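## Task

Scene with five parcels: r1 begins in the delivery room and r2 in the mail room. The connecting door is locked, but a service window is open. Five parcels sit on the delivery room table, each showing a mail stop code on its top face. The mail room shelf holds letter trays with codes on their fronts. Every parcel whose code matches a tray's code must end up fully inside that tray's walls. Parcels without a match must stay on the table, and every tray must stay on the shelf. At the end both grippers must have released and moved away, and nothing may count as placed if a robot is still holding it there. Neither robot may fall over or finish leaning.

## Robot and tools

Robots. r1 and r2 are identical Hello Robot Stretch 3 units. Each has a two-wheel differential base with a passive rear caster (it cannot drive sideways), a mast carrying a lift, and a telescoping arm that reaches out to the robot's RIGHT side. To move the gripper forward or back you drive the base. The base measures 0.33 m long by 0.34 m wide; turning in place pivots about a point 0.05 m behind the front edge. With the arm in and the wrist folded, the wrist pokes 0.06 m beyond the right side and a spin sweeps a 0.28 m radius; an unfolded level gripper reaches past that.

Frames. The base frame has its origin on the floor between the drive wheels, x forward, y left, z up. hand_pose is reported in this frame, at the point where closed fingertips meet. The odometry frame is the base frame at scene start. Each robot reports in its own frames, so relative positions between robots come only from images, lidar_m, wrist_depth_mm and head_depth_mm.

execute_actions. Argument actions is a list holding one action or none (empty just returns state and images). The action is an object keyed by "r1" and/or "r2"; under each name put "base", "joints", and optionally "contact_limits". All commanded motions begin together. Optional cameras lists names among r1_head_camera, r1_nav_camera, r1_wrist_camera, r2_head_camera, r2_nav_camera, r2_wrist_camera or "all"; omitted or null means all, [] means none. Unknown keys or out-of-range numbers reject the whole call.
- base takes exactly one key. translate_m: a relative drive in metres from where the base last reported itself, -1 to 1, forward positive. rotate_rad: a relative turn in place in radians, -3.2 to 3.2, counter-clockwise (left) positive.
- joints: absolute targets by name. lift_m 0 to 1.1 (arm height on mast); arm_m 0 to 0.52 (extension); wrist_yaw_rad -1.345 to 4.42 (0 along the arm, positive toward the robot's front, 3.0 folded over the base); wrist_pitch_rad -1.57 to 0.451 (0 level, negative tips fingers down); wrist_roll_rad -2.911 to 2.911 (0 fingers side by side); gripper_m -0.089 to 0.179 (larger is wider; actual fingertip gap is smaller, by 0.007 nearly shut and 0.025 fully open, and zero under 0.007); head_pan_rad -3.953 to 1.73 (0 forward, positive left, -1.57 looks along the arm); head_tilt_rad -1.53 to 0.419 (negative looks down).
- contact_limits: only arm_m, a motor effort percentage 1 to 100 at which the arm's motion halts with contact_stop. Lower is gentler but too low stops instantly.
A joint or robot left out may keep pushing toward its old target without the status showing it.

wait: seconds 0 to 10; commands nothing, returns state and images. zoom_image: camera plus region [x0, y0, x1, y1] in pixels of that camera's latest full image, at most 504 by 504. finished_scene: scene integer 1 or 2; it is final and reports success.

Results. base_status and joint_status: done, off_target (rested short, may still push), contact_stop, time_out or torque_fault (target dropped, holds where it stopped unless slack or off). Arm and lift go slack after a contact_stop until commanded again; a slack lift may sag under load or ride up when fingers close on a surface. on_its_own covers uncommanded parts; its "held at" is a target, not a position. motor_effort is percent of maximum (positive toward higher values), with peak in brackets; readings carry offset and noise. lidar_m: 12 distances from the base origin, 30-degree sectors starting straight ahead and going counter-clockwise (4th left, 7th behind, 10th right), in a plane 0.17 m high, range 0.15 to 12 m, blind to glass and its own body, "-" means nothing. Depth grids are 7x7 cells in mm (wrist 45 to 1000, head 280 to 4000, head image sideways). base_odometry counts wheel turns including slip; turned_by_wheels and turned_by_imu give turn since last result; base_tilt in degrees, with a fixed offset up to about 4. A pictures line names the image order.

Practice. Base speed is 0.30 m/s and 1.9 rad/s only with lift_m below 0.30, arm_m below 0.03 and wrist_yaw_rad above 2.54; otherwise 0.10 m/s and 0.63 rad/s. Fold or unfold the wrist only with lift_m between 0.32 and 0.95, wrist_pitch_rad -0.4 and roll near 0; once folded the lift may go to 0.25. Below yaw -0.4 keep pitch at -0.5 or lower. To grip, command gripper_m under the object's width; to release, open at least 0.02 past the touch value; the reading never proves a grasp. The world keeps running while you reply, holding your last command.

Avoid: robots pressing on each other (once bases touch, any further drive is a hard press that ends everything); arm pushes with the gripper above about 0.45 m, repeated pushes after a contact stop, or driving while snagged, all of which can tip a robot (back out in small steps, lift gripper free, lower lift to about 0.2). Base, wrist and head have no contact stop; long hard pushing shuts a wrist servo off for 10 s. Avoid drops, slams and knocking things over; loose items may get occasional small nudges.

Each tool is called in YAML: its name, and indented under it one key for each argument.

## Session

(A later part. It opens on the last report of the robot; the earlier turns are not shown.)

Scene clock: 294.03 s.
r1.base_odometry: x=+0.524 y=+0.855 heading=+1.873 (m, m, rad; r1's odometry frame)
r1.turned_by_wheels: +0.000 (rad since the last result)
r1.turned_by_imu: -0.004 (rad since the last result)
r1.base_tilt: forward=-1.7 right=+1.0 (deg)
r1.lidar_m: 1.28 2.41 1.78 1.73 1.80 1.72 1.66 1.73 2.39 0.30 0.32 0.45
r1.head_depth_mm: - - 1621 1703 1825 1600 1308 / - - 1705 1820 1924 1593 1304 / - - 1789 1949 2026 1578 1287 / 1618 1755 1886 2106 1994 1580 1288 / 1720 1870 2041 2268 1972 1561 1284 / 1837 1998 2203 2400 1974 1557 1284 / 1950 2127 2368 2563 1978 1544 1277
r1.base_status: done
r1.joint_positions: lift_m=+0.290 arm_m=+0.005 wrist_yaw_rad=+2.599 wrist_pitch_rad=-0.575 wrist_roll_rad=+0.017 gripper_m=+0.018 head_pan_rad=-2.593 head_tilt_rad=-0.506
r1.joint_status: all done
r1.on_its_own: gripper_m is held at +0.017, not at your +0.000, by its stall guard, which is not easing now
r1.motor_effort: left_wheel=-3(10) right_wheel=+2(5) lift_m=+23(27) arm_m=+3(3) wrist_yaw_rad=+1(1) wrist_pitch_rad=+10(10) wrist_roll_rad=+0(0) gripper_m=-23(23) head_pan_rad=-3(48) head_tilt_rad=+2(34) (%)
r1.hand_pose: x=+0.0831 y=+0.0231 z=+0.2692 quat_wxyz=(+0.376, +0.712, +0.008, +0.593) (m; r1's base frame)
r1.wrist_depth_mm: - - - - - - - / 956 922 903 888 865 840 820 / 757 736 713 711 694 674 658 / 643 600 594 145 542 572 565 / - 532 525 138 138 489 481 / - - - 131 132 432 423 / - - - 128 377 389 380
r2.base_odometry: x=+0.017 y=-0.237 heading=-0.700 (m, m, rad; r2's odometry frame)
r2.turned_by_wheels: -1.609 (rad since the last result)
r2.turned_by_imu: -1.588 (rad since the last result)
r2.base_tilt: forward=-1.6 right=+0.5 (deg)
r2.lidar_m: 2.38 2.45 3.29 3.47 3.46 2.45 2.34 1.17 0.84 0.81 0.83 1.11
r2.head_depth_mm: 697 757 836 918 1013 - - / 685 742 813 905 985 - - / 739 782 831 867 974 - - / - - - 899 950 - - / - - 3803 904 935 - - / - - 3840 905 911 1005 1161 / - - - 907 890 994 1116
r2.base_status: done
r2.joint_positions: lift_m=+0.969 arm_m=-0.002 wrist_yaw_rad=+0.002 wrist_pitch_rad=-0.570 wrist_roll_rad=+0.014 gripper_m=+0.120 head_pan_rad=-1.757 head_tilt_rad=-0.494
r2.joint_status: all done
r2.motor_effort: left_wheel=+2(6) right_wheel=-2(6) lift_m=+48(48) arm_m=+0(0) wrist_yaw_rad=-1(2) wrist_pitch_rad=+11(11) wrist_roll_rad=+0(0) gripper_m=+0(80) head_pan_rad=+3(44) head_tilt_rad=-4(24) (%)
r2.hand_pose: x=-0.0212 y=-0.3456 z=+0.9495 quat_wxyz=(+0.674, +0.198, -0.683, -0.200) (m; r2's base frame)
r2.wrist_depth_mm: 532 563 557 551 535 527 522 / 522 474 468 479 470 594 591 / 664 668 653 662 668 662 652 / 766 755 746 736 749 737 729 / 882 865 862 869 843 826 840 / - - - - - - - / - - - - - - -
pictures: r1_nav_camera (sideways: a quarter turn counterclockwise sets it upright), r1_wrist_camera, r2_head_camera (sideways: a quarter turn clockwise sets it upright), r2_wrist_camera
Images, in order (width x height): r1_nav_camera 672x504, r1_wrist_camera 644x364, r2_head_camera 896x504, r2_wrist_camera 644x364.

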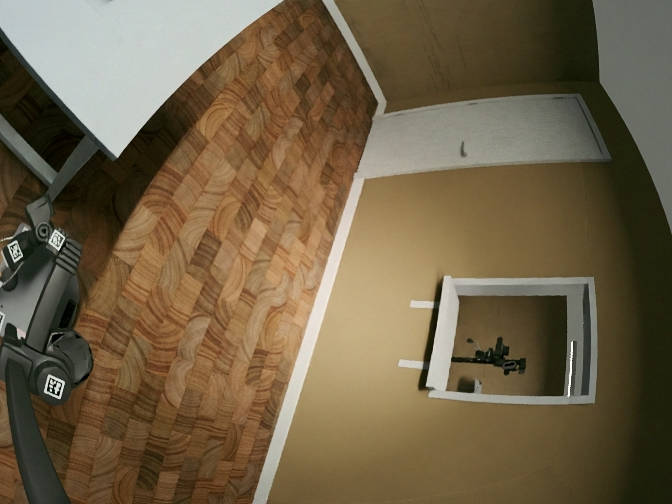

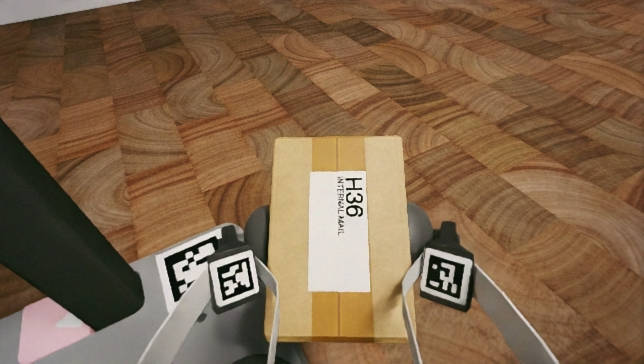

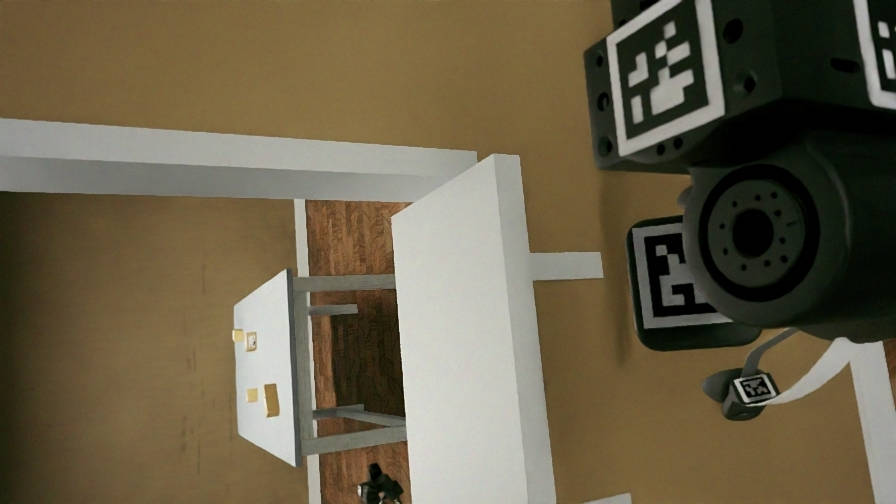

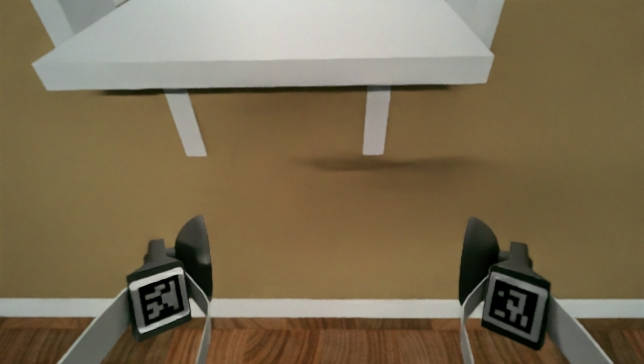

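execute_actions:
  actions:
    - {"r1": {"base": {"translate_m": -1.0}}, "r2": {"base": {"rotate_rad": 0.026}, "joints": {"arm_m": 0.15, "lift_m": 0.99, "head_pan_rad": -1.55}}}
  cameras: []

execute_actions:
  actions:
    - {"r1": {"base": {"rotate_rad": -1.605}, "joints": {"head_pan_rad": -1.0, "head_tilt_rad": -0.5}}, "r2": {"base": {"translate_m": 0.04}}}
  cameras: ["r1_nav_camera", "r1_head_camera"]

Scene clock: 307.87 s.
r1.base_odometry: x=+0.821 y=-0.100 heading=+1.873 (m, m, rad; r1's odometry frame)
r1.turned_by_wheels: +0.000 (rad since the last result)
r1.turned_by_imu: -0.005 (rad since the last result)
r1.base_tilt: forward=-1.5 right=+1.0 (deg)
r1.lidar_m: 1.21 2.45 1.80 1.73 0.94 0.69 0.66 0.69 0.95 2.59 1.39 1.03
r1.head_depth_mm: 534 571 616 667 722 791 873 / 558 604 651 707 774 855 956 / - 1624 3795 769 834 927 1045 / - - - 864 901 1011 1154 / - - - 856 983 1116 1229 / 3718 - - 896 1079 1244 1278 / 3283 3462 1087 996 1206 1402 1271
r1.base_status: done
r1.joint_positions: lift_m=+0.290 arm_m=+0.005 wrist_yaw_rad=+2.599 wrist_pitch_rad=-0.575 wrist_roll_rad=+0.017 gripper_m=+0.018 head_pan_rad=-2.593 head_tilt_rad=-0.506
r1.joint_status: not commanded
r1.on_its_own: gripper_m is held at +0.017, not at your +0.000, by its stall guard, which is not easing now
r1.motor_effort: left_wheel=-2(10) right_wheel=+3(6) lift_m=+23(23) arm_m=+3(3) wrist_yaw_rad=+1(1) wrist_pitch_rad=+10(10) wrist_roll_rad=+0(0) gripper_m=-23(23) head_pan_rad=-4(3) head_tilt_rad=+3(3) (%)
r1.hand_pose: x=+0.0831 y=+0.0231 z=+0.2692 quat_wxyz=(+0.376, +0.712, +0.009, +0.593) (m; r1's base frame)
r1.wrist_depth_mm: - - - - - - - / 940 929 876 853 854 845 815 / 758 732 707 696 703 664 657 / 639 606 595 145 535 569 556 / - 539 527 138 138 486 485 / - - - 131 132 433 430 / - - - 128 376 385 383
r2.base_odometry: x=+0.017 y=-0.237 heading=-0.674 (m, m, rad; r2's odometry frame)
r2.turned_by_wheels: +0.026 (rad since the last result)
r2.turned_by_imu: +0.026 (rad since the last result)
r2.base_tilt: forward=-1.6 right=+0.5 (deg)
r2.lidar_m: 2.38 2.46 3.37 3.48 3.35 2.44 2.34 1.15 0.84 0.81 0.83 1.14
r2.head_depth_mm: - - 849 - - 1045 1180 / - - - - - 1047 1185 / - - 3724 - - 1071 1197 / - - 3799 897 962 1057 1215 / - - - 901 950 1070 1224 / - - - 901 956 1084 1221 / - - 928 856 961 1090 1218
r2.base_status: done
r2.joint_positions: lift_m=+0.989 arm_m=+0.150 wrist_yaw_rad=+0.001 wrist_pitch_rad=-0.570 wrist_roll_rad=+0.014 gripper_m=+0.120 head_pan_rad=-1.557 head_tilt_rad=-0.494
r2.joint_status: all done
r2.motor_effort: left_wheel=+0(2) right_wheel=+0(2) lift_m=+47(49) arm_m=+4(6) wrist_yaw_rad=-1(0) wrist_pitch_rad=+11(11) wrist_roll_rad=+0(0) gripper_m=+0(0) head_pan_rad=+3(22) head_tilt_rad=-4(4) (%)
r2.hand_pose: x=-0.0213 y=-0.4972 z=+0.9695 quat_wxyz=(+0.674, +0.198, -0.683, -0.200) (m; r2's base frame)
r2.wrist_depth_mm: 464 623 622 600 591 452 375 / 450 456 465 454 447 421 421 / 375 377 368 365 360 352 462 / 571 566 560 549 547 524 528 / 661 647 640 622 627 593 607 / 811 756 748 759 738 - 707 / 988 986 964 903 902 918 871
pictures: none
No camera images: the call's "cameras" was empty. Leave "cameras" out to get every camera's image.

Scene clock: 310.13 s.
r1.base_odometry: x=+0.821 y=-0.100 heading=+0.268 (m, m, rad; r1's odometry frame)
r1.turned_by_wheels: -1.605 (rad since the last result)
r1.turned_by_imu: -1.579 (rad since the last result)
r1.base_tilt: forward=-1.5 right=+1.0 (deg)
r1.lidar_m: 2.31 3.11 1.03 1.04 2.52 1.81 1.74 0.96 0.69 0.66 0.69 0.92
r1.head_depth_mm: 530 567 608 657 713 785 866 / 551 594 644 697 764 844 940 / - 1427 3565 746 823 907 1029 / - - - 864 884 992 1135 / - - - 851 963 1096 1218 / 3692 - - 892 1051 1214 1278 / 3304 3515 1117 938 1173 1356 1284
r1.base_status: done
r1.joint_positions: lift_m=+0.290 arm_m=+0.005 wrist_yaw_rad=+2.599 wrist_pitch_rad=-0.575 wrist_roll_rad=+0.017 gripper_m=+0.018 head_pan_rad=-1.007 head_tilt_rad=-0.506
r1.joint_status: all done
r1.on_its_own: gripper_m is held at +0.017, not at your +0.000, by its stall guard, which is not easing now
r1.motor_effort: left_wheel=+2(10) right_wheel=-2(7) lift_m=+23(23) arm_m=+2(3) wrist_yaw_rad=+1(1) wrist_pitch_rad=+10(10) wrist_roll_rad=+0(0) gripper_m=-23(23) head_pan_rad=+3(47) head_tilt_rad=+2(3) (%)
r1.hand_pose: x=+0.0831 y=+0.0230 z=+0.2692 quat_wxyz=(+0.376, +0.712, +0.009, +0.593) (m; r1's base frame)
r1.wrist_depth_mm: - - - - - - - / 935 959 908 866 847 833 816 / 738 729 719 697 695 675 669 / 641 604 603 145 540 566 561 / - 530 528 138 138 491 483 / - - - 131 131 440 427 / - - - 128 374 388 384
r2.base_odometry: x=+0.048 y=-0.262 heading=-0.674 (m, m, rad; r2's odometry frame)
r2.turned_by_wheels: +0.000 (rad since the last result)
r2.turned_by_imu: +0.000 (rad since the last result)
r2.base_tilt: forward=-1.7 right=+0.5 (deg)
r2.lidar_m: 2.34 2.42 3.31 3.47 3.40 2.47 2.38 1.14 0.84 0.81 0.84 1.14
r2.head_depth_mm: - - - - - 1049 1171 / - - - - - 1045 1191 / - - 3726 - - 1075 1193 / - - 2904 904 957 1059 1210 / - - - 899 946 1072 1218 / - - - 905 957 1080 1221 / - 819 821 857 965 1091 1225
r2.base_status: done
r2.joint_positions: lift_m=+0.989 arm_m=+0.150 wrist_yaw_rad=+0.001 wrist_pitch_rad=-0.570 wrist_roll_rad=+0.014 gripper_m=+0.120 head_pan_rad=-1.557 head_tilt_rad=-0.494
r2.joint_status: not commanded
r2.motor_effort: left_wheel=+0(4) right_wheel=+1(4) lift_m=+47(48) arm_m=+4(4) wrist_yaw_rad=-1(1) wrist_pitch_rad=+11(11) wrist_roll_rad=+0(0) gripper_m=+0(0) head_pan_rad=+3(3) head_tilt_rad=-4(5) (%)
r2.hand_pose: x=-0.0213 y=-0.4972 z=+0.9695 quat_wxyz=(+0.674, +0.198, -0.683, -0.200) (m; r2's base frame)
r2.wrist_depth_mm: 424 626 626 602 583 521 378 / 443 467 456 450 449 440 410 / 378 375 363 360 358 355 444 / 577 566 551 550 536 529 522 / 666 645 641 636 625 600 614 / 801 734 763 748 731 - 695 / - 994 954 897 888 940 875
pictures: r1_head_camera (sideways: a quarter turn clockwise sets it upright), r1_nav_camera (sideways: a quarter turn counterclockwise sets it upright)
Images, in order (width x height): r1_head_camera 896x504, r1_nav_camera 672x504.

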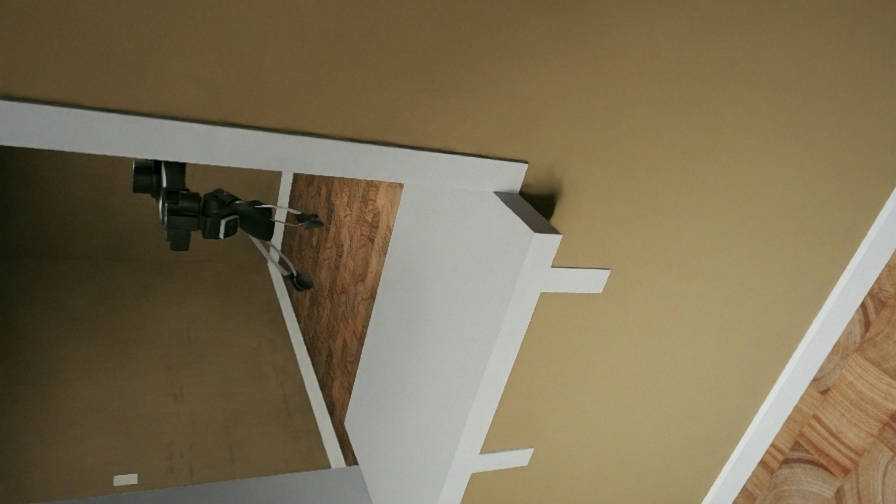

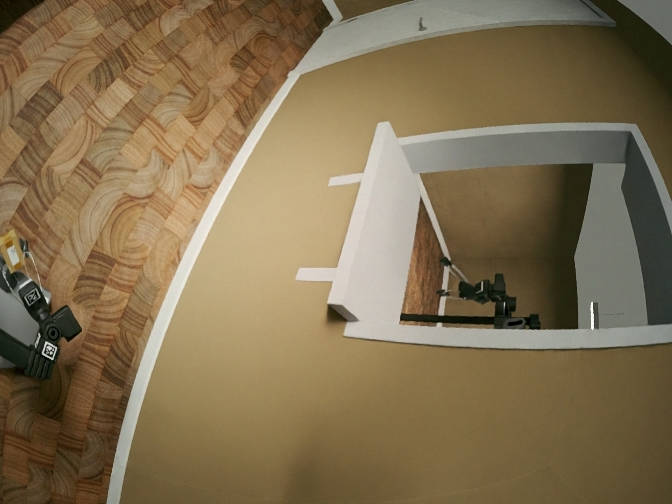

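execute_actions:
  actions:
    - {"r1": {"base": {"translate_m": 0.655}, "joints": {"lift_m": 1.06, "wrist_yaw_rad": 0.02, "wrist_pitch_rad": -1.0, "arm_m": 0.14, "head_pan_rad": -1.3, "head_tilt_rad": -0.6}}}
  cameras: ["r1_nav_camera", "r1_wrist_camera", "r2_wrist_camera"]

Scene clock: 322.97 s.
r1.base_odometry: x=+1.453 y=+0.074 heading=+0.268 (m, m, rad; r1's odometry frame)
r1.turned_by_wheels: +0.000 (rad since the last result)
r1.turned_by_imu: +0.005 (rad since the last result)
r1.base_tilt: forward=-1.6 right=+1.1 (deg)
r1.lidar_m: 2.34 2.44 1.04 1.04 1.05 2.49 2.39 0.94 0.68 0.65 0.67 0.91
r1.head_depth_mm: 1355 - - - - 860 1015 / - - 3385 782 416 893 1061 / - - 3542 740 816 935 1112 / - - 3461 733 835 973 1143 / 567 626 692 724 870 1021 1168 / 560 619 692 784 905 1068 1187 / 576 638 716 812 943 1118 1216
r1.base_status: done
r1.joint_positions: lift_m=+1.060 arm_m=+0.140 wrist_yaw_rad=+0.022 wrist_pitch_rad=-1.008 wrist_roll_rad=+0.017 gripper_m=+0.018 head_pan_rad=-1.293 head_tilt_rad=-0.592
r1.joint_status: all done
r1.on_its_own: gripper_m is held at +0.017, not at your +0.000, by its stall guard, which is not easing now
r1.motor_effort: left_wheel=+1(10) right_wheel=-2(5) lift_m=+31(32) arm_m=+3(2) wrist_yaw_rad=-1(4) wrist_pitch_rad=+3(10) wrist_roll_rad=+0(0) gripper_m=-23(23) head_pan_rad=-3(24) head_tilt_rad=-4(15) (%)
r1.hand_pose: x=-0.0191 y=-0.4011 z=+0.9689 quat_wxyz=(+0.618, +0.345, -0.620, -0.338) (m; r1's base frame)
r1.wrist_depth_mm: 347 316 313 306 304 300 294 / 362 298 295 292 285 283 281 / 594 593 591 312 554 587 581 / 866 846 854 144 703 827 830 / - - - 138 137 - - / - - - 132 131 - - / - - - 129 - - -
r2.base_odometry: x=+0.048 y=-0.262 heading=-0.674 (m, m, rad; r2's odometry frame)
r2.turned_by_wheels: +0.000 (rad since the last result)
r2.turned_by_imu: +0.000 (rad since the last result)
r2.base_tilt: forward=-1.6 right=+0.5 (deg)
r2.lidar_m: 2.34 2.43 3.31 3.47 3.40 2.48 2.38 1.14 0.84 0.81 0.84 1.14
r2.head_depth_mm: - - - - - 1045 1179 / - - - - - 1046 1190 / - 3101 2514 - - 1073 1198 / - 3313 2621 897 957 1059 1213 / - - - 903 951 1070 1212 / - - - 901 958 1080 1214 / - 816 824 857 962 1089 1226
r2.base_status: not commanded
r2.joint_positions: lift_m=+0.989 arm_m=+0.150 wrist_yaw_rad=+0.001 wrist_pitch_rad=-0.570 wrist_roll_rad=+0.014 gripper_m=+0.120 head_pan_rad=-1.557 head_tilt_rad=-0.494
r2.joint_status: not commanded
r2.motor_effort: left_wheel=+0(0) right_wheel=+0(0) lift_m=+48(48) arm_m=+4(4) wrist_yaw_rad=-1(2) wrist_pitch_rad=+11(11) wrist_roll_rad=+0(0) gripper_m=+0(0) head_pan_rad=+3(4) head_tilt_rad=-4(4) (%)
r2.hand_pose: x=-0.0213 y=-0.4972 z=+0.9695 quat_wxyz=(+0.674, +0.198, -0.683, -0.200) (m; r2's base frame)
r2.wrist_depth_mm: 427 618 616 602 602 524 376 / 448 470 464 455 447 436 407 / 383 370 368 362 361 352 449 / 586 559 555 542 540 529 527 / 667 653 644 636 623 592 604 / 811 752 752 753 735 - 720 / 978 - 943 933 897 927 835
pictures: r1_nav_camera (sideways: a quarter turn counterclockwise sets it upright), r1_wrist_camera, r2_wrist_camera
Images, in order (width x height): r1_nav_camera 672x504, r1_wrist_camera 644x364, r2_wrist_camera 644x364.

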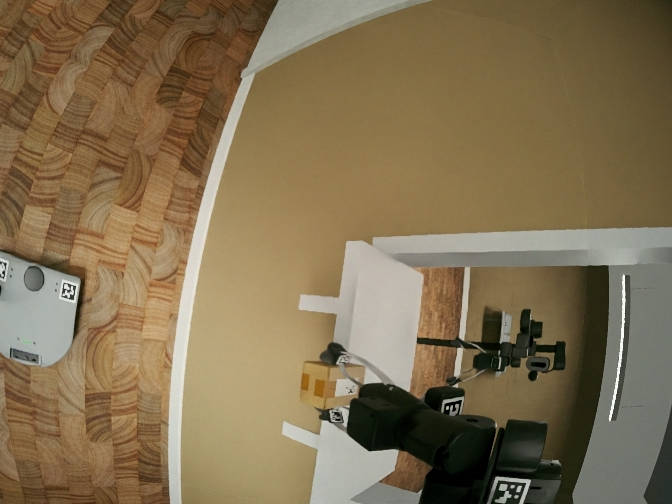

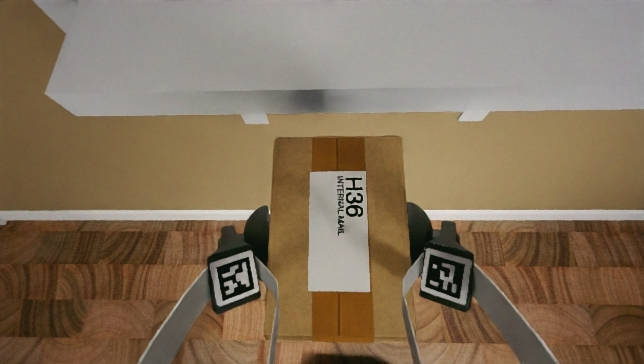

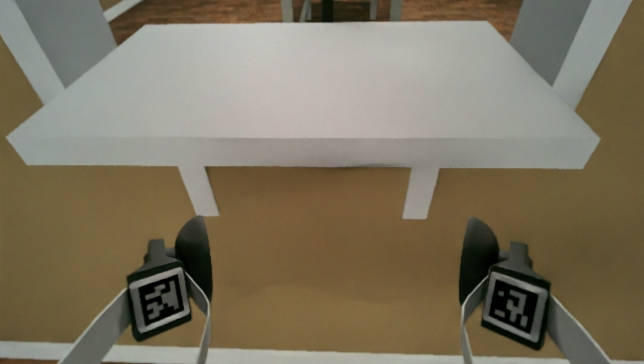

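execute_actions:
  actions:
    - {"r1": {"joints": {"lift_m": 1.032, "arm_m": 0.485}}}
  cameras: ["r1_wrist_camera", "r2_wrist_camera", "r2_head_camera"]

Scene clock: 332.67 s.
r1.base_odometry: x=+1.453 y=+0.074 heading=+0.268 (m, m, rad; r1's odometry frame)
r1.turned_by_wheels: +0.000 (rad since the last result)
r1.turned_by_imu: +0.001 (rad since the last result)
r1.base_tilt: forward=-1.5 right=+0.9 (deg)
r1.lidar_m: 2.35 2.45 1.05 1.04 1.04 2.49 2.39 0.94 0.68 0.65 0.67 0.91
r1.head_depth_mm: 1346 1065 3132 720 637 865 1012 / 1416 - 3110 715 782 898 1060 / - - 3510 739 810 937 1117 / - - 3416 736 833 973 1147 / 567 626 693 725 867 1024 1166 / 560 617 693 785 901 1076 1188 / 575 638 714 814 945 1123 1211
r1.base_status: not commanded
r1.joint_positions: lift_m=+1.032 arm_m=+0.485 wrist_yaw_rad=+0.020 wrist_pitch_rad=-1.009 wrist_roll_rad=+0.017 gripper_m=+0.018 head_pan_rad=-1.293 head_tilt_rad=-0.593
r1.joint_status: all done
r1.on_its_own: gripper_m is held at +0.017, not at your +0.000, by its stall guard, which is not easing now
r1.motor_effort: left_wheel=+1(1) right_wheel=-2(3) lift_m=+23(25) arm_m=+3(1) wrist_yaw_rad=+0(1) wrist_pitch_rad=+4(4) wrist_roll_rad=+0(0) gripper_m=-22(23) head_pan_rad=-3(4) head_tilt_rad=-3(3) (%)
r1.hand_pose: x=-0.0193 y=-0.7459 z=+0.9412 quat_wxyz=(+0.617, +0.345, -0.621, -0.339) (m; r1's base frame)
r1.wrist_depth_mm: - - - - - - - / 261 259 252 251 248 246 242 / 244 241 238 235 234 230 226 / 228 227 223 144 213 215 214 / 216 214 213 138 138 205 202 / 205 202 - 131 132 194 192 / 194 192 189 129 183 184 184
r2.base_odometry: x=+0.048 y=-0.262 heading=-0.674 (m, m, rad; r2's odometry frame)
r2.turned_by_wheels: +0.000 (rad since the last result)
r2.turned_by_imu: +0.000 (rad since the last result)
r2.base_tilt: forward=-1.6 right=+0.5 (deg)
r2.lidar_m: 2.34 2.42 3.29 3.46 3.41 2.48 2.38 1.14 0.84 0.81 0.83 1.14
r2.head_depth_mm: - - - - - 1047 1177 / - - - - - 1051 1192 / - 3094 2840 - - 1070 1201 / - 1293 2638 898 959 1062 1207 / - - - 903 945 1073 1212 / - - - 901 957 1083 1216 / - 819 823 854 961 1080 1225
r2.base_status: not commanded
r2.joint_positions: lift_m=+0.989 arm_m=+0.150 wrist_yaw_rad=+0.001 wrist_pitch_rad=-0.570 wrist_roll_rad=+0.014 gripper_m=+0.120 head_pan_rad=-1.557 head_tilt_rad=-0.494
r2.joint_status: not commanded
r2.motor_effort: left_wheel=+0(0) right_wheel=+1(1) lift_m=+48(48) arm_m=+4(4) wrist_yaw_rad=-1(0) wrist_pitch_rad=+11(11) wrist_roll_rad=+0(0) gripper_m=+0(0) head_pan_rad=+3(3) head_tilt_rad=-4(3) (%)
r2.hand_pose: x=-0.0213 y=-0.4972 z=+0.9695 quat_wxyz=(+0.674, +0.198, -0.683, -0.200) (m; r2's base frame)
r2.wrist_depth_mm: 427 623 614 425 588 518 378 / 444 468 456 430 444 437 406 / 377 368 366 364 362 356 448 / 576 569 555 556 538 525 527 / 668 653 647 634 624 590 608 / 797 752 755 754 738 - 709 / 993 997 937 921 888 904 845
pictures: r1_wrist_camera, r2_head_camera (sideways: a quarter turn clockwise sets it upright), r2_wrist_camera
Images, in order (width x height): r1_wrist_camera 644x364, r2_head_camera 896x504, r2_wrist_camera 644x364.

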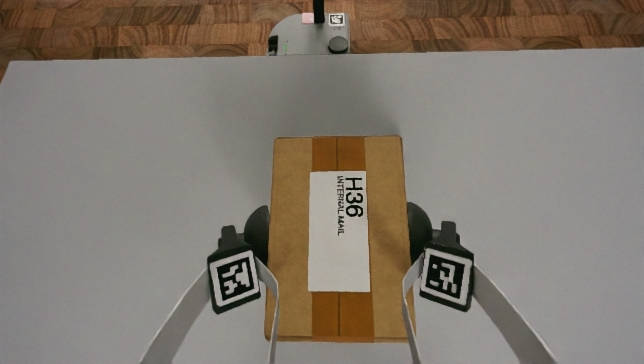

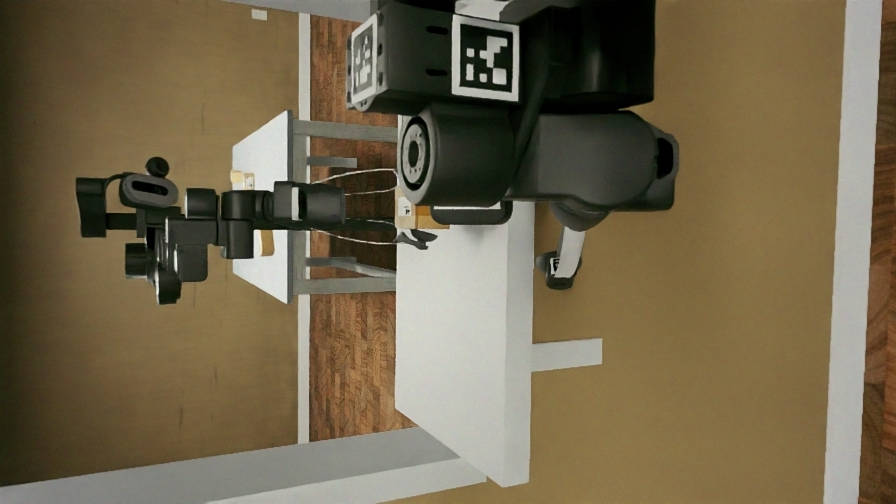

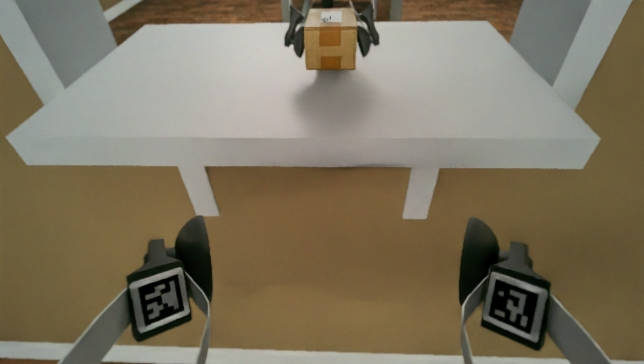

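execute_actions:
  actions:
    - {"r1": {"joints": {"lift_m": 1.015, "arm_m": 0.51}}}
  cameras: ["r2_wrist_camera"]

Scene clock: 338.83 s.
r1.base_odometry: x=+1.453 y=+0.074 heading=+0.268 (m, m, rad; r1's odometry frame)
r1.turned_by_wheels: +0.000 (rad since the last result)
r1.turned_by_imu: +0.001 (rad since the last result)
r1.base_tilt: forward=-1.5 right=+1.1 (deg)
r1.lidar_m: 2.35 2.44 1.04 1.04 1.04 2.50 2.39 0.94 0.68 0.65 0.67 0.91
r1.head_depth_mm: 1343 - 3233 733 635 860 1012 / 1403 - 3221 735 779 893 1061 / - - 3495 744 805 930 1112 / - - 3439 735 833 974 1154 / 568 625 691 725 872 1017 1172 / 559 619 691 785 900 1068 1191 / 575 638 714 815 943 1122 1219
r1.base_status: not commanded
r1.joint_positions: lift_m=+1.015 arm_m=+0.510 wrist_yaw_rad=+0.020 wrist_pitch_rad=-1.009 wrist_roll_rad=+0.017 gripper_m=+0.018 head_pan_rad=-1.293 head_tilt_rad=-0.593
r1.joint_status: all done
r1.on_its_own: gripper_m is held at +0.017, not at your +0.000, by its stall guard, which is not easing now
r1.motor_effort: left_wheel=+1(1) right_wheel=-2(2) lift_m=+23(24) arm_m=+3(2) wrist_yaw_rad=+1(0) wrist_pitch_rad=+3(4) wrist_roll_rad=+0(0) gripper_m=-23(23) head_pan_rad=-3(4) head_tilt_rad=-4(4) (%)
r1.hand_pose: x=-0.0193 y=-0.7708 z=+0.9242 quat_wxyz=(+0.617, +0.345, -0.621, -0.339) (m; r1's base frame)
r1.wrist_depth_mm: - - - - - - - / 239 237 233 232 227 224 222 / 224 220 219 215 211 210 209 / 209 207 206 144 195 198 196 / 197 196 195 138 138 187 185 / 186 185 - 132 131 178 176 / 177 176 173 130 167 169 167
r2.base_odometry: x=+0.048 y=-0.262 heading=-0.674 (m, m, rad; r2's odometry frame)
r2.turned_by_wheels: +0.000 (rad since the last result)
r2.turned_by_imu: +0.000 (rad since the last result)
r2.base_tilt: forward=-1.6 right=+0.5 (deg)
r2.lidar_m: 2.33 2.43 3.31 3.46 3.39 2.48 2.38 1.14 0.84 0.80 0.83 1.14
r2.head_depth_mm: - - - - - 1047 1182 / - - - - - 1052 1189 / - - 2522 - - 1067 1198 / - 1423 2540 898 954 1064 1210 / - - - 902 944 1070 1218 / - - - 902 955 1081 1218 / - 818 822 856 967 1083 1219
r2.base_status: not commanded
r2.joint_positions: lift_m=+0.989 arm_m=+0.150 wrist_yaw_rad=+0.001 wrist_pitch_rad=-0.570 wrist_roll_rad=+0.014 gripper_m=+0.120 head_pan_rad=-1.557 head_tilt_rad=-0.494
r2.joint_status: not commanded
r2.motor_effort: left_wheel=+0(0) right_wheel=+0(0) lift_m=+48(48) arm_m=+4(4) wrist_yaw_rad=-1(0) wrist_pitch_rad=+11(11) wrist_roll_rad=+0(0) gripper_m=+0(0) head_pan_rad=+3(3) head_tilt_rad=-4(4) (%)
r2.hand_pose: x=-0.0213 y=-0.4972 z=+0.9695 quat_wxyz=(+0.674, +0.198, -0.683, -0.200) (m; r2's base frame)
r2.wrist_depth_mm: 425 628 612 605 591 522 376 / 442 465 459 407 446 436 411 / 378 371 365 362 361 357 451 / 571 567 546 549 537 533 532 / 653 640 643 632 621 590 609 / 789 763 773 746 729 - 708 / 970 - 945 917 903 922 859
pictures: r2_wrist_camera
Images, in order (width x height): r2_wrist_camera 644x364.

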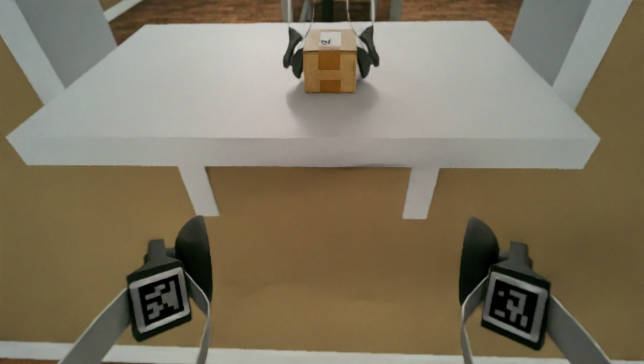

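execute_actions:
  actions:
    - {"r1": {"joints": {"gripper_m": 0.10}}, "r2": {"joints": {"arm_m": 0.22, "lift_m": 0.97}}}
  cameras: ["r1_wrist_camera", "r2_wrist_camera"]

Scene clock: 343.10 s.
r1.base_odometry: x=+1.453 y=+0.074 heading=+0.268 (m, m, rad; r1's odometry frame)
r1.turned_by_wheels: +0.000 (rad since the last result)
r1.turned_by_imu: +0.001 (rad since the last result)
r1.base_tilt: forward=-1.5 right=+1.0 (deg)
r1.lidar_m: 2.34 2.44 1.04 1.04 1.05 2.49 2.39 0.94 0.68 0.65 0.67 0.91
r1.head_depth_mm: 1356 - 3295 741 636 861 1010 / - 1078 3156 733 779 897 1060 / - - 3498 742 804 936 1114 / - - 3478 734 831 969 1146 / 566 626 692 722 866 1020 1170 / 559 618 691 784 903 1066 1192 / 575 638 715 811 942 1117 1219
r1.base_status: not commanded
r1.joint_positions: lift_m=+1.015 arm_m=+0.510 wrist_yaw_rad=+0.020 wrist_pitch_rad=-1.009 wrist_roll_rad=+0.017 gripper_m=+0.100 head_pan_rad=-1.293 head_tilt_rad=-0.593
r1.joint_status: all done
r1.motor_effort: left_wheel=+1(1) right_wheel=-3(3) lift_m=+23(23) arm_m=+3(3) wrist_yaw_rad=+0(1) wrist_pitch_rad=+4(4) wrist_roll_rad=+0(0) gripper_m=+1(92) head_pan_rad=-4(3) head_tilt_rad=-3(4) (%)
r1.hand_pose: x=-0.0193 y=-0.7708 z=+0.9242 quat_wxyz=(+0.617, +0.345, -0.621, -0.339) (m; r1's base frame)
r1.wrist_depth_mm: - - - - - - - / 241 238 235 230 228 225 222 / 224 221 217 216 213 211 208 / 210 208 205 148 196 199 197 / 198 195 196 141 143 187 186 / 186 186 179 133 135 178 176 / 178 176 174 130 167 169 167
r2.base_odometry: x=+0.048 y=-0.262 heading=-0.674 (m, m, rad; r2's odometry frame)
r2.turned_by_wheels: +0.000 (rad since the last result)
r2.turned_by_imu: +0.000 (rad since the last result)
r2.base_tilt: forward=-1.6 right=+0.5 (deg)
r2.lidar_m: 2.34 2.42 3.31 3.47 3.39 2.47 2.38 1.14 0.84 0.80 0.83 1.14
r2.head_depth_mm: - - - - 949 1036 1183 / - - - - 962 1040 1196 / - - 2524 - - 1052 1198 / - 1413 2587 849 959 1063 1206 / - - - 902 947 1067 1220 / - - - 903 958 1077 1215 / - 815 820 857 963 1088 1227
r2.base_status: not commanded
r2.joint_positions: lift_m=+0.971 arm_m=+0.220 wrist_yaw_rad=+0.001 wrist_pitch_rad=-0.570 wrist_roll_rad=+0.014 gripper_m=+0.120 head_pan_rad=-1.557 head_tilt_rad=-0.494
r2.joint_status: all done
r2.motor_effort: left_wheel=+0(0) right_wheel=+0(0) lift_m=+17(39) arm_m=+4(6) wrist_yaw_rad=-1(1) wrist_pitch_rad=+11(11) wrist_roll_rad=+0(0) gripper_m=+0(0) head_pan_rad=+3(3) head_tilt_rad=-5(4) (%)
r2.hand_pose: x=-0.0213 y=-0.5672 z=+0.9508 quat_wxyz=(+0.674, +0.198, -0.683, -0.200) (m; r2's base frame)
r2.wrist_depth_mm: 426 - 554 546 536 - 346 / 407 423 414 334 386 399 346 / 340 336 331 332 325 317 319 / 310 306 302 296 293 290 285 / 543 529 528 523 512 495 502 / 660 624 641 610 619 - 581 / 826 846 784 778 730 750 712
pictures: r1_wrist_camera, r2_wrist_camera
Images, in order (width x height): r1_wrist_camera 644x364, r2_wrist_camera 644x364.

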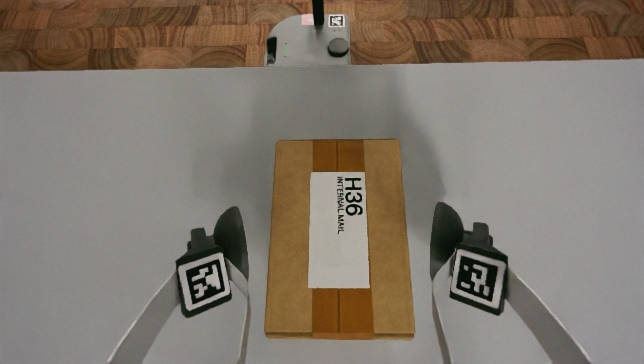

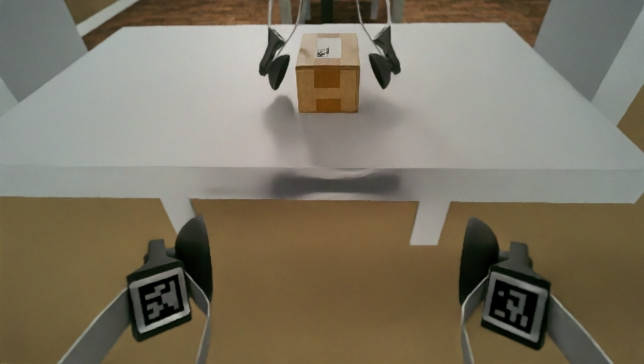

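execute_actions:
  actions:
    - {"r1": {"joints": {"arm_m": 0.30, "lift_m": 1.03}}, "r2": {"base": {"translate_m": 0.012}, "joints": {"arm_m": 0.40, "lift_m": 0.955, "gripper_m": 0.135}}}
  cameras: ["r2_wrist_camera"]

Scene clock: 356.27 s.
r1.base_odometry: x=+1.453 y=+0.074 heading=+0.268 (m, m, rad; r1's odometry frame)
r1.turned_by_wheels: +0.000 (rad since the last result)
r1.turned_by_imu: +0.001 (rad since the last result)
r1.base_tilt: forward=-1.5 right=+1.2 (deg)
r1.lidar_m: 2.35 2.45 1.04 1.04 1.05 2.50 2.39 0.94 0.68 0.65 0.67 0.90
r1.head_depth_mm: 1357 - - 689 635 861 1006 / - 1048 3180 712 779 892 1065 / - - 3471 744 807 933 1111 / - - 3424 734 837 975 1148 / 569 626 691 727 869 1017 1171 / 558 616 691 785 904 1068 1193 / 575 639 715 815 946 1122 1207
r1.base_status: not commanded
r1.joint_positions: lift_m=+1.030 arm_m=+0.300 wrist_yaw_rad=+0.020 wrist_pitch_rad=-1.009 wrist_roll_rad=+0.017 gripper_m=+0.100 head_pan_rad=-1.293 head_tilt_rad=-0.593
r1.joint_status: all done
r1.motor_effort: left_wheel=+1(1) right_wheel=-3(2) lift_m=+31(30) arm_m=-2(1) wrist_yaw_rad=+0(0) wrist_pitch_rad=+4(4) wrist_roll_rad=+0(0) gripper_m=+1(0) head_pan_rad=-3(4) head_tilt_rad=-4(4) (%)
r1.hand_pose: x=-0.0193 y=-0.5613 z=+0.9388 quat_wxyz=(+0.617, +0.345, -0.621, -0.339) (m; r1's base frame)
r1.wrist_depth_mm: 279 275 269 257 261 259 257 / 258 255 252 250 247 243 240 / 242 240 236 233 232 228 225 / 226 224 221 220 216 213 212 / 214 212 211 207 205 204 200 / - - - - - 196 - / - - - - - - -
r2.base_odometry: x=+0.058 y=-0.269 heading=-0.674 (m, m, rad; r2's odometry frame)
r2.turned_by_wheels: +0.000 (rad since the last result)
r2.turned_by_imu: +0.000 (rad since the last result)
r2.base_tilt: forward=-1.7 right=+0.6 (deg)
r2.lidar_m: 2.33 2.41 3.29 3.46 3.43 2.48 2.39 1.14 0.84 0.80 0.83 1.14
r2.head_depth_mm: - - - - 924 1037 1183 / - - - 803 925 1041 1188 / - 1471 1786 780 936 1053 1209 / - 1479 2604 922 936 1063 1208 / - - - 901 946 1060 1215 / - - - 901 961 1083 1219 / - 785 798 852 967 1087 1220
r2.base_status: done
r2.joint_positions: lift_m=+0.956 arm_m=+0.400 wrist_yaw_rad=+0.001 wrist_pitch_rad=-0.570 wrist_roll_rad=+0.014 gripper_m=+0.135 head_pan_rad=-1.557 head_tilt_rad=-0.494
r2.joint_status: all done
r2.motor_effort: left_wheel=+0(5) right_wheel=+0(5) lift_m=+17(13) arm_m=+4(6) wrist_yaw_rad=-1(1) wrist_pitch_rad=+11(11) wrist_roll_rad=+0(0) gripper_m=+0(62) head_pan_rad=+3(3) head_tilt_rad=-4(4) (%)
r2.hand_pose: x=-0.0213 y=-0.7472 z=+0.9358 quat_wxyz=(+0.674, +0.198, -0.683, -0.200) (m; r2's base frame)
r2.wrist_depth_mm: - - - - - - - / 412 382 380 373 369 366 - / 312 308 304 211 284 294 287 / 256 256 253 177 239 246 244 / 219 225 216 195 206 216 210 / 191 - 189 188 186 - 184 / - 165 168 167 166 162 163
pictures: r2_wrist_camera
Images, in order (width x height): r2_wrist_camera 644x364.

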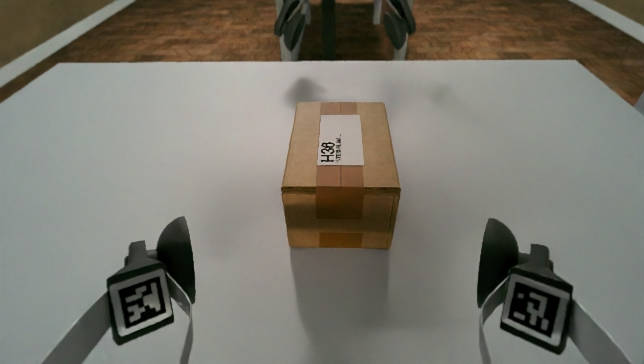

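execute_actions:
  actions:
    - {"r1": {"base": {"translate_m": 0.05}, "joints": {"arm_m": 0.21}}, "r2": {"joints": {"arm_m": 0.473, "lift_m": 0.947, "gripper_m": 0.11}}}
  cameras: ["r2_wrist_camera"]

Scene clock: 364.60 s.
r1.base_odometry: x=+1.501 y=+0.087 heading=+0.268 (m, m, rad; r1's odometry frame)
r1.turned_by_wheels: +0.000 (rad since the last result)
r1.turned_by_imu: +0.001 (rad since the last result)
r1.base_tilt: forward=-1.7 right=+1.0 (deg)
r1.lidar_m: 2.32 2.40 3.23 1.03 1.19 2.54 2.44 0.94 0.68 0.65 0.67 0.91
r1.head_depth_mm: 1379 849 - - 769 859 1006 / - - 3307 782 782 895 1053 / - - 3469 742 809 930 1113 / 608 685 787 732 838 971 1146 / 544 599 670 747 869 1016 1172 / 562 618 692 784 903 1069 1194 / 576 636 714 811 942 1119 1212
r1.base_status: done
r1.joint_positions: lift_m=+1.030 arm_m=+0.210 wrist_yaw_rad=+0.020 wrist_pitch_rad=-1.009 wrist_roll_rad=+0.017 gripper_m=+0.100 head_pan_rad=-1.293 head_tilt_rad=-0.593
r1.joint_status: all done
r1.motor_effort: left_wheel=+1(4) right_wheel=-2(5) lift_m=+31(31) arm_m=-3(5) wrist_yaw_rad=+0(0) wrist_pitch_rad=+4(3) wrist_roll_rad=+0(0) gripper_m=+0(0) head_pan_rad=-3(3) head_tilt_rad=-3(4) (%)
r1.hand_pose: x=-0.0193 y=-0.4713 z=+0.9388 quat_wxyz=(+0.617, +0.345, -0.621, -0.339) (m; r1's base frame)
r1.wrist_depth_mm: 271 276 272 269 261 262 256 / 325 257 252 250 248 245 239 / 250 240 235 235 233 230 227 / 643 651 644 632 633 621 631 / - - 997 - - - - / - - - - - - - / - - - - - 992 -
r2.base_odometry: x=+0.058 y=-0.269 heading=-0.674 (m, m, rad; r2's odometry frame)
r2.turned_by_wheels: +0.000 (rad since the last result)
r2.turned_by_imu: +0.000 (rad since the last result)
r2.base_tilt: forward=-1.6 right=+0.5 (deg)
r2.lidar_m: 2.33 2.41 3.30 3.46 3.43 2.50 2.39 1.14 0.84 0.80 0.84 1.14
r2.head_depth_mm: - - - - 931 1033 1181 / - - - 844 924 1044 1194 / - 1282 1647 802 938 1051 1204 / - - 2862 896 940 1056 1208 / - - - 896 944 1070 1216 / - - - 900 956 1075 1217 / - 793 796 856 971 1087 1226
r2.base_status: not commanded
r2.joint_positions: lift_m=+0.948 arm_m=+0.473 wrist_yaw_rad=+0.001 wrist_pitch_rad=-0.570 wrist_roll_rad=+0.014 gripper_m=+0.110 head_pan_rad=-1.557 head_tilt_rad=-0.494
r2.joint_status: all done
r2.motor_effort: left_wheel=+0(0) right_wheel=+0(0) lift_m=+17(18) arm_m=+4(2) wrist_yaw_rad=-2(0) wrist_pitch_rad=+11(11) wrist_roll_rad=+0(0) gripper_m=+0(80) head_pan_rad=+3(3) head_tilt_rad=-4(4) (%)
r2.hand_pose: x=-0.0213 y=-0.8202 z=+0.9278 quat_wxyz=(+0.674, +0.198, -0.683, -0.200) (m; r2's base frame)
r2.wrist_depth_mm: - - - - - - - / - - - - - - - / 295 290 288 285 282 281 275 / 244 242 241 163 221 232 231 / 208 209 211 140 148 206 200 / 182 184 176 123 125 - 175 / 162 158 156 116 119 153 156
pictures: r2_wrist_camera
Images, in order (width x height): r2_wrist_camera 644x364.

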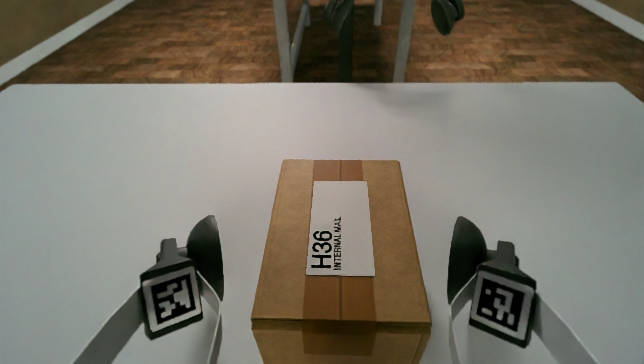

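execute_actions:
  actions:
    - {"r1": {"joints": {"arm_m": 0.14, "lift_m": 0.96, "gripper_m": 0.05}}, "r2": {"joints": {"gripper_m": 0.018}}}
  cameras: ["r2_wrist_camera"]

Scene clock: 369.10 s.
r1.base_odometry: x=+1.501 y=+0.087 heading=+0.268 (m, m, rad; r1's odometry frame)
r1.turned_by_wheels: +0.000 (rad since the last result)
r1.turned_by_imu: +0.001 (rad since the last result)
r1.base_tilt: forward=-1.5 right=+1.0 (deg)
r1.lidar_m: 2.32 2.39 3.24 1.03 1.19 2.54 2.43 0.94 0.68 0.65 0.67 0.91
r1.head_depth_mm: 1383 835 825 - - 881 1012 / - - 3240 760 782 940 1055 / - - 3528 742 799 948 1109 / 606 683 786 732 837 972 1145 / 543 598 669 740 867 1018 1172 / 560 620 691 784 900 1070 1190 / 574 635 714 812 941 1122 1214
r1.base_status: not commanded
r1.joint_positions: lift_m=+0.960 arm_m=+0.140 wrist_yaw_rad=+0.020 wrist_pitch_rad=-1.009 wrist_roll_rad=+0.017 gripper_m=+0.050 head_pan_rad=-1.293 head_tilt_rad=-0.593
r1.joint_status: all done
r1.motor_effort: left_wheel=+1(1) right_wheel=-2(2) lift_m=+22(26) arm_m=-2(1) wrist_yaw_rad=+0(0) wrist_pitch_rad=+4(4) wrist_roll_rad=+0(0) gripper_m=+0(92) head_pan_rad=-3(4) head_tilt_rad=-4(4) (%)
r1.hand_pose: x=-0.0193 y=-0.4013 z=+0.8692 quat_wxyz=(+0.617, +0.345, -0.621, -0.339) (m; r1's base frame)
r1.wrist_depth_mm: 218 217 217 216 215 215 214 / 455 451 447 450 452 443 441 / 590 593 589 588 596 578 576 / 858 852 846 838 840 820 820 / - - - - - - - / - - - - 995 991 - / 986 993 983 976 928 951 942
r2.base_odometry: x=+0.058 y=-0.269 heading=-0.674 (m, m, rad; r2's odometry frame)
r2.turned_by_wheels: +0.000 (rad since the last result)
r2.turned_by_imu: +0.000 (rad since the last result)
r2.base_tilt: forward=-1.7 right=+0.5 (deg)
r2.lidar_m: 2.33 2.41 3.28 3.47 3.43 2.48 2.39 1.15 0.84 0.81 0.83 1.14
r2.head_depth_mm: - - - - 922 1031 1186 / - - - 841 924 1039 1199 / - 1405 1619 800 936 1060 1202 / - - 2869 873 943 1064 1212 / - - - 901 948 1072 1209 / - - - 899 961 1078 1226 / - 786 799 859 961 1088 1220
r2.base_status: not commanded
r2.joint_positions: lift_m=+0.948 arm_m=+0.473 wrist_yaw_rad=+0.001 wrist_pitch_rad=-0.561 wrist_roll_rad=+0.014 gripper_m=+0.019 head_pan_rad=-1.557 head_tilt_rad=-0.494
r2.joint_status: all done
r2.motor_effort: left_wheel=+0(0) right_wheel=-1(0) lift_m=+18(18) arm_m=+4(4) wrist_yaw_rad=-1(1) wrist_pitch_rad=+6(11) wrist_roll_rad=+0(0) gripper_m=-20(95) head_pan_rad=+3(4) head_tilt_rad=-3(3) (%)
r2.hand_pose: x=-0.0213 y=-0.8217 z=+0.9296 quat_wxyz=(+0.675, +0.195, -0.684, -0.197) (m; r2's base frame)
r2.wrist_depth_mm: - - - - - - - / - - - - - - - / 303 299 295 292 289 285 280 / 251 249 244 166 232 238 235 / 212 211 214 142 149 205 202 / 184 184 126 124 122 179 178 / 164 163 157 123 125 155 158
pictures: r2_wrist_camera
Images, in order (width x height): r2_wrist_camera 644x364.

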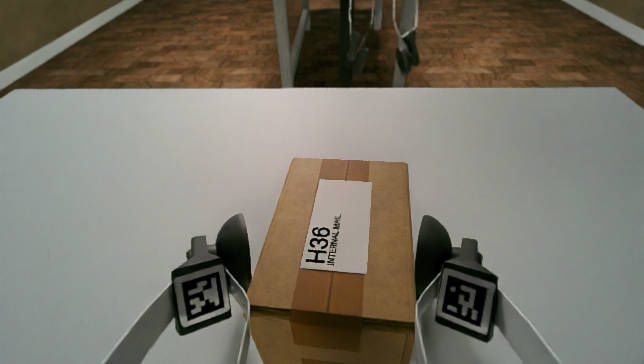

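execute_actions:
  actions:
    - {"r1": {"base": {"translate_m": 0.05}, "joints": {"arm_m": 0.06, "lift_m": 0.88, "wrist_yaw_rad": 1.2}}, "r2": {"joints": {"gripper_m": 0.1, "arm_m": 0.452}}}
  cameras: ["r2_wrist_camera"]

Scene clock: 387.03 s.
r1.base_odometry: x=+1.549 y=+0.100 heading=+0.268 (m, m, rad; r1's odometry frame)
r1.turned_by_wheels: +0.000 (rad since the last result)
r1.turned_by_imu: +0.001 (rad since the last result)
r1.base_tilt: forward=-1.5 right=+1.0 (deg)
r1.lidar_m: 2.27 2.34 3.16 1.02 1.35 2.60 2.48 0.94 0.68 0.65 0.67 0.90
r1.head_depth_mm: - 1119 3167 737 637 817 - / - - 3523 748 777 858 - / - - 3494 742 802 930 - / 528 583 651 714 837 946 - / 545 602 668 755 867 1014 1171 / 561 619 690 784 905 1064 1191 / 574 639 715 810 941 1117 1211
r1.base_status: done
r1.joint_positions: lift_m=+0.880 arm_m=+0.060 wrist_yaw_rad=+1.198 wrist_pitch_rad=-1.009 wrist_roll_rad=+0.017 gripper_m=+0.050 head_pan_rad=-1.293 head_tilt_rad=-0.593
r1.joint_status: all done
r1.motor_effort: left_wheel=+1(6) right_wheel=-2(4) lift_m=+22(24) arm_m=-3(1) wrist_yaw_rad=+2(5) wrist_pitch_rad=+4(4) wrist_roll_rad=+0(0) gripper_m=+1(0) head_pan_rad=-3(4) head_tilt_rad=-3(4) (%)
r1.hand_pose: x=+0.0867 y=-0.2477 z=+0.7892 quat_wxyz=(+0.701, +0.632, -0.324, +0.061) (m; r1's base frame)
r1.wrist_depth_mm: - - - - 793 529 401 / - - - - 909 581 424 / - - - - - 633 450 / - - - - - 698 483 / - - 983 988 996 770 516 / 955 952 957 931 894 815 555 / 916 935 894 919 865 854 603
r2.base_odometry: x=+0.058 y=-0.269 heading=-0.674 (m, m, rad; r2's odometry frame)
r2.turned_by_wheels: +0.000 (rad since the last result)
r2.turned_by_imu: +0.000 (rad since the last result)
r2.base_tilt: forward=-1.7 right=+0.5 (deg)
r2.lidar_m: 2.32 2.42 3.29 3.46 3.43 2.48 2.39 1.15 0.84 0.80 0.83 1.14
r2.head_depth_mm: - - - - 934 1034 1180 / - - - 841 928 1040 1190 / - 3314 2084 801 934 1050 1200 / - - 2898 898 940 1064 1207 / - - - 902 949 1067 1217 / - - - 899 959 1078 1220 / - 787 801 856 966 1086 1219
r2.base_status: not commanded
r2.joint_positions: lift_m=+0.948 arm_m=+0.452 wrist_yaw_rad=+0.001 wrist_pitch_rad=-0.560 wrist_roll_rad=+0.014 gripper_m=+0.100 head_pan_rad=-1.557 head_tilt_rad=-0.494
r2.joint_status: all done
r2.motor_effort: left_wheel=+0(0) right_wheel=+0(0) lift_m=+18(18) arm_m=-3(4) wrist_yaw_rad=+0(1) wrist_pitch_rad=+6(6) wrist_roll_rad=+0(0) gripper_m=+0(79) head_pan_rad=+3(4) head_tilt_rad=-4(4) (%)
r2.hand_pose: x=-0.0213 y=-0.8017 z=+0.9298 quat_wxyz=(+0.675, +0.195, -0.684, -0.197) (m; r2's base frame)
r2.wrist_depth_mm: - - - - - - - / - - - - 610 - - / 304 300 294 290 291 285 285 / 250 247 244 167 224 237 236 / 212 211 214 143 146 205 202 / 183 186 153 125 127 183 178 / 164 161 157 126 123 155 158
pictures: r2_wrist_camera
Images, in order (width x height): r2_wrist_camera 644x364.

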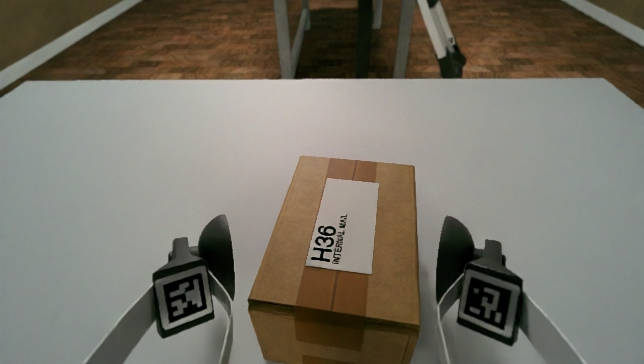

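execute_actions:
  actions:
    - {"r1": {"joints": {"arm_m": 0.005, "lift_m": 0.80, "wrist_yaw_rad": 2.0, "wrist_pitch_rad": -0.55}}, "r2": {"base": {"translate_m": 0.019}, "joints": {"gripper_m": 0.14, "lift_m": 1.006}}}
  cameras: []

execute_actions:
  actions:
    - {"r1": {"joints": {"lift_m": 0.72, "wrist_yaw_rad": 2.62}}, "r2": {"joints": {"wrist_yaw_rad": -0.14, "wrist_pitch_rad": -0.85, "arm_m": 0.50}}}
  cameras: ["r2_wrist_camera"]

Scene clock: 403.47 s.
r1.base_odometry: x=+1.549 y=+0.100 heading=+0.268 (m, m, rad; r1's odometry frame)
r1.turned_by_wheels: +0.000 (rad since the last result)
r1.turned_by_imu: +0.001 (rad since the last result)
r1.base_tilt: forward=-1.6 right=+1.0 (deg)
r1.lidar_m: 2.27 2.34 3.16 1.02 1.35 2.60 2.49 0.94 0.68 0.65 0.67 0.91
r1.head_depth_mm: 1351 - 3167 735 637 861 1002 / - - 3539 748 775 891 1012 / - - 3459 744 800 931 1072 / 528 582 652 716 836 975 1151 / 546 602 670 755 869 1021 1167 / 560 618 691 779 903 1066 1188 / 574 636 713 811 936 1122 1215
r1.base_status: not commanded
r1.joint_positions: lift_m=+0.800 arm_m=+0.005 wrist_yaw_rad=+1.998 wrist_pitch_rad=-0.570 wrist_roll_rad=+0.017 gripper_m=+0.050 head_pan_rad=-1.293 head_tilt_rad=-0.593
r1.joint_status: all done
r1.motor_effort: left_wheel=+1(1) right_wheel=-2(2) lift_m=+22(24) arm_m=-2(2) wrist_yaw_rad=+1(1) wrist_pitch_rad=+8(8) wrist_roll_rad=+0(0) gripper_m=+0(1) head_pan_rad=-4(3) head_tilt_rad=-3(4) (%)
r1.hand_pose: x=+0.1632 y=-0.0663 z=+0.7803 quat_wxyz=(+0.533, +0.682, -0.204, +0.457) (m; r1's base frame)
r1.wrist_depth_mm: - - - - - - - / - - - - - - - / - - - - - - - / - - - - - - - / - - - - - - - / - - - - 962 - 949 / 939 953 914 900 881 864 849
r2.base_odometry: x=+0.073 y=-0.281 heading=-0.674 (m, m, rad; r2's odometry frame)
r2.turned_by_wheels: +0.000 (rad since the last result)
r2.turned_by_imu: +0.000 (rad since the last result)
r2.base_tilt: forward=-1.5 right=+0.5 (deg)
r2.lidar_m: 2.30 2.39 3.25 3.48 3.45 2.51 2.41 1.14 0.83 0.81 0.83 1.14
r2.head_depth_mm: - - - 866 921 1033 1181 / - - 3730 888 931 1047 1184 / - - - 801 936 1047 1197 / - - 2867 895 943 1058 1205 / - - - 901 944 1069 1213 / - - - 901 960 1082 1215 / 736 740 787 853 964 1087 1223
r2.base_status: done
r2.joint_positions: lift_m=+1.005 arm_m=+0.452 wrist_yaw_rad=+0.001 wrist_pitch_rad=-0.561 wrist_roll_rad=+0.014 gripper_m=+0.140 head_pan_rad=-1.557 head_tilt_rad=-0.494
r2.joint_status: all done
r2.motor_effort: left_wheel=+0(4) right_wheel=+1(5) lift_m=+48(48) arm_m=-3(3) wrist_yaw_rad=+0(0) wrist_pitch_rad=+6(6) wrist_roll_rad=+0(0) gripper_m=+0(81) head_pan_rad=+4(4) head_tilt_rad=-4(3) (%)
r2.hand_pose: x=-0.0213 y=-0.8016 z=+0.9874 quat_wxyz=(+0.675, +0.195, -0.684, -0.197) (m; r2's base frame)
r2.wrist_depth_mm: - - - - 713 - - / - - - - - - - / - 410 406 400 393 393 - / 343 334 334 328 328 322 319 / 287 296 284 282 279 285 275 / 250 - 248 233 192 243 244 / 227 215 220 176 171 212 212
pictures: none
No camera images: the call's "cameras" was empty. Leave "cameras" out to get every camera's image.

Scene clock: 405.03 s.
r1.base_odometry: x=+1.549 y=+0.100 heading=+0.268 (m, m, rad; r1's odometry frame)
r1.turned_by_wheels: +0.000 (rad since the last result)
r1.turned_by_imu: +0.000 (rad since the last result)
r1.base_tilt: forward=-1.4 right=+1.1 (deg)
r1.lidar_m: 2.27 2.34 3.18 1.02 1.35 2.59 2.49 0.94 0.67 0.65 0.67 0.90
r1.head_depth_mm: 1341 - 3209 738 634 859 1004 / - - 3552 744 774 894 1053 / - - 3458 743 804 930 1108 / 528 583 650 716 836 975 1146 / 546 600 672 757 867 1014 1162 / 558 619 693 782 901 1063 1192 / 573 635 713 812 940 1119 1211
r1.base_status: not commanded
r1.joint_positions: lift_m=+0.720 arm_m=+0.005 wrist_yaw_rad=+2.618 wrist_pitch_rad=-0.569 wrist_roll_rad=+0.017 gripper_m=+0.050 head_pan_rad=-1.293 head_tilt_rad=-0.593
r1.joint_status: all done
r1.motor_effort: left_wheel=+1(1) right_wheel=-3(2) lift_m=+22(23) arm_m=-2(2) wrist_yaw_rad=+2(1) wrist_pitch_rad=+8(8) wrist_roll_rad=+0(0) gripper_m=+0(0) head_pan_rad=-4(4) head_tilt_rad=-4(4) (%)
r1.hand_pose: x=+0.0802 y=+0.0255 z=+0.7005 quat_wxyz=(+0.368, +0.712, +0.013, +0.598) (m; r1's base frame)
r1.wrist_depth_mm: - - - - - - - / - - - - - - - / - - - - - - - / - - - - - - - / - - - - - - - / 922 - 952 913 874 903 904 / 846 821 831 825 809 807 793
r2.base_odometry: x=+0.073 y=-0.281 heading=-0.674 (m, m, rad; r2's odometry frame)
r2.turned_by_wheels: +0.000 (rad since the last result)
r2.turned_by_imu: +0.000 (rad since the last result)
r2.base_tilt: forward=-1.6 right=+0.6 (deg)
r2.lidar_m: 2.30 2.39 3.25 3.45 3.45 2.51 2.41 1.15 0.84 0.80 0.83 1.14
r2.head_depth_mm: - - - 890 922 1027 1180 / - - - 895 930 1049 1187 / - - - 803 940 1053 1196 / - - 2900 898 941 1062 1204 / - - - 898 948 1067 1218 / - - - 903 952 1076 1224 / 735 739 790 854 966 1088 1224
r2.base_status: not commanded
r2.joint_positions: lift_m=+1.005 arm_m=+0.500 wrist_yaw_rad=-0.138 wrist_pitch_rad=-0.855 wrist_roll_rad=+0.014 gripper_m=+0.140 head_pan_rad=-1.557 head_tilt_rad=-0.494
r2.joint_status: all done
r2.motor_effort: left_wheel=+0(0) right_wheel=+0(0) lift_m=+48(48) arm_m=+4(8) wrist_yaw_rad=-1(2) wrist_pitch_rad=+3(5) wrist_roll_rad=+0(0) gripper_m=+0(0) head_pan_rad=+3(3) head_tilt_rad=-4(3) (%)
r2.hand_pose: x=-0.0422 y=-0.7930 z=+0.9348 quat_wxyz=(+0.617, +0.246, -0.666, -0.339) (m; r2's base frame)
r2.wrist_depth_mm: - 311 311 304 298 297 294 / 279 276 275 270 268 263 260 / 249 248 245 244 240 239 237 / 226 225 224 162 215 217 213 / 207 209 204 148 194 200 198 / 191 - 186 137 179 184 181 / - 173 173 150 168 168 168
pictures: r2_wrist_camera
Images, in order (width x height): r2_wrist_camera 644x364.

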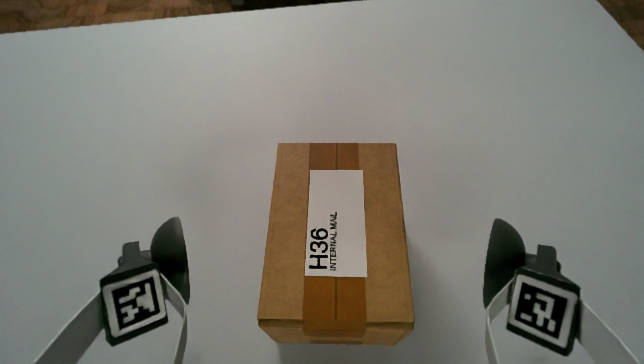

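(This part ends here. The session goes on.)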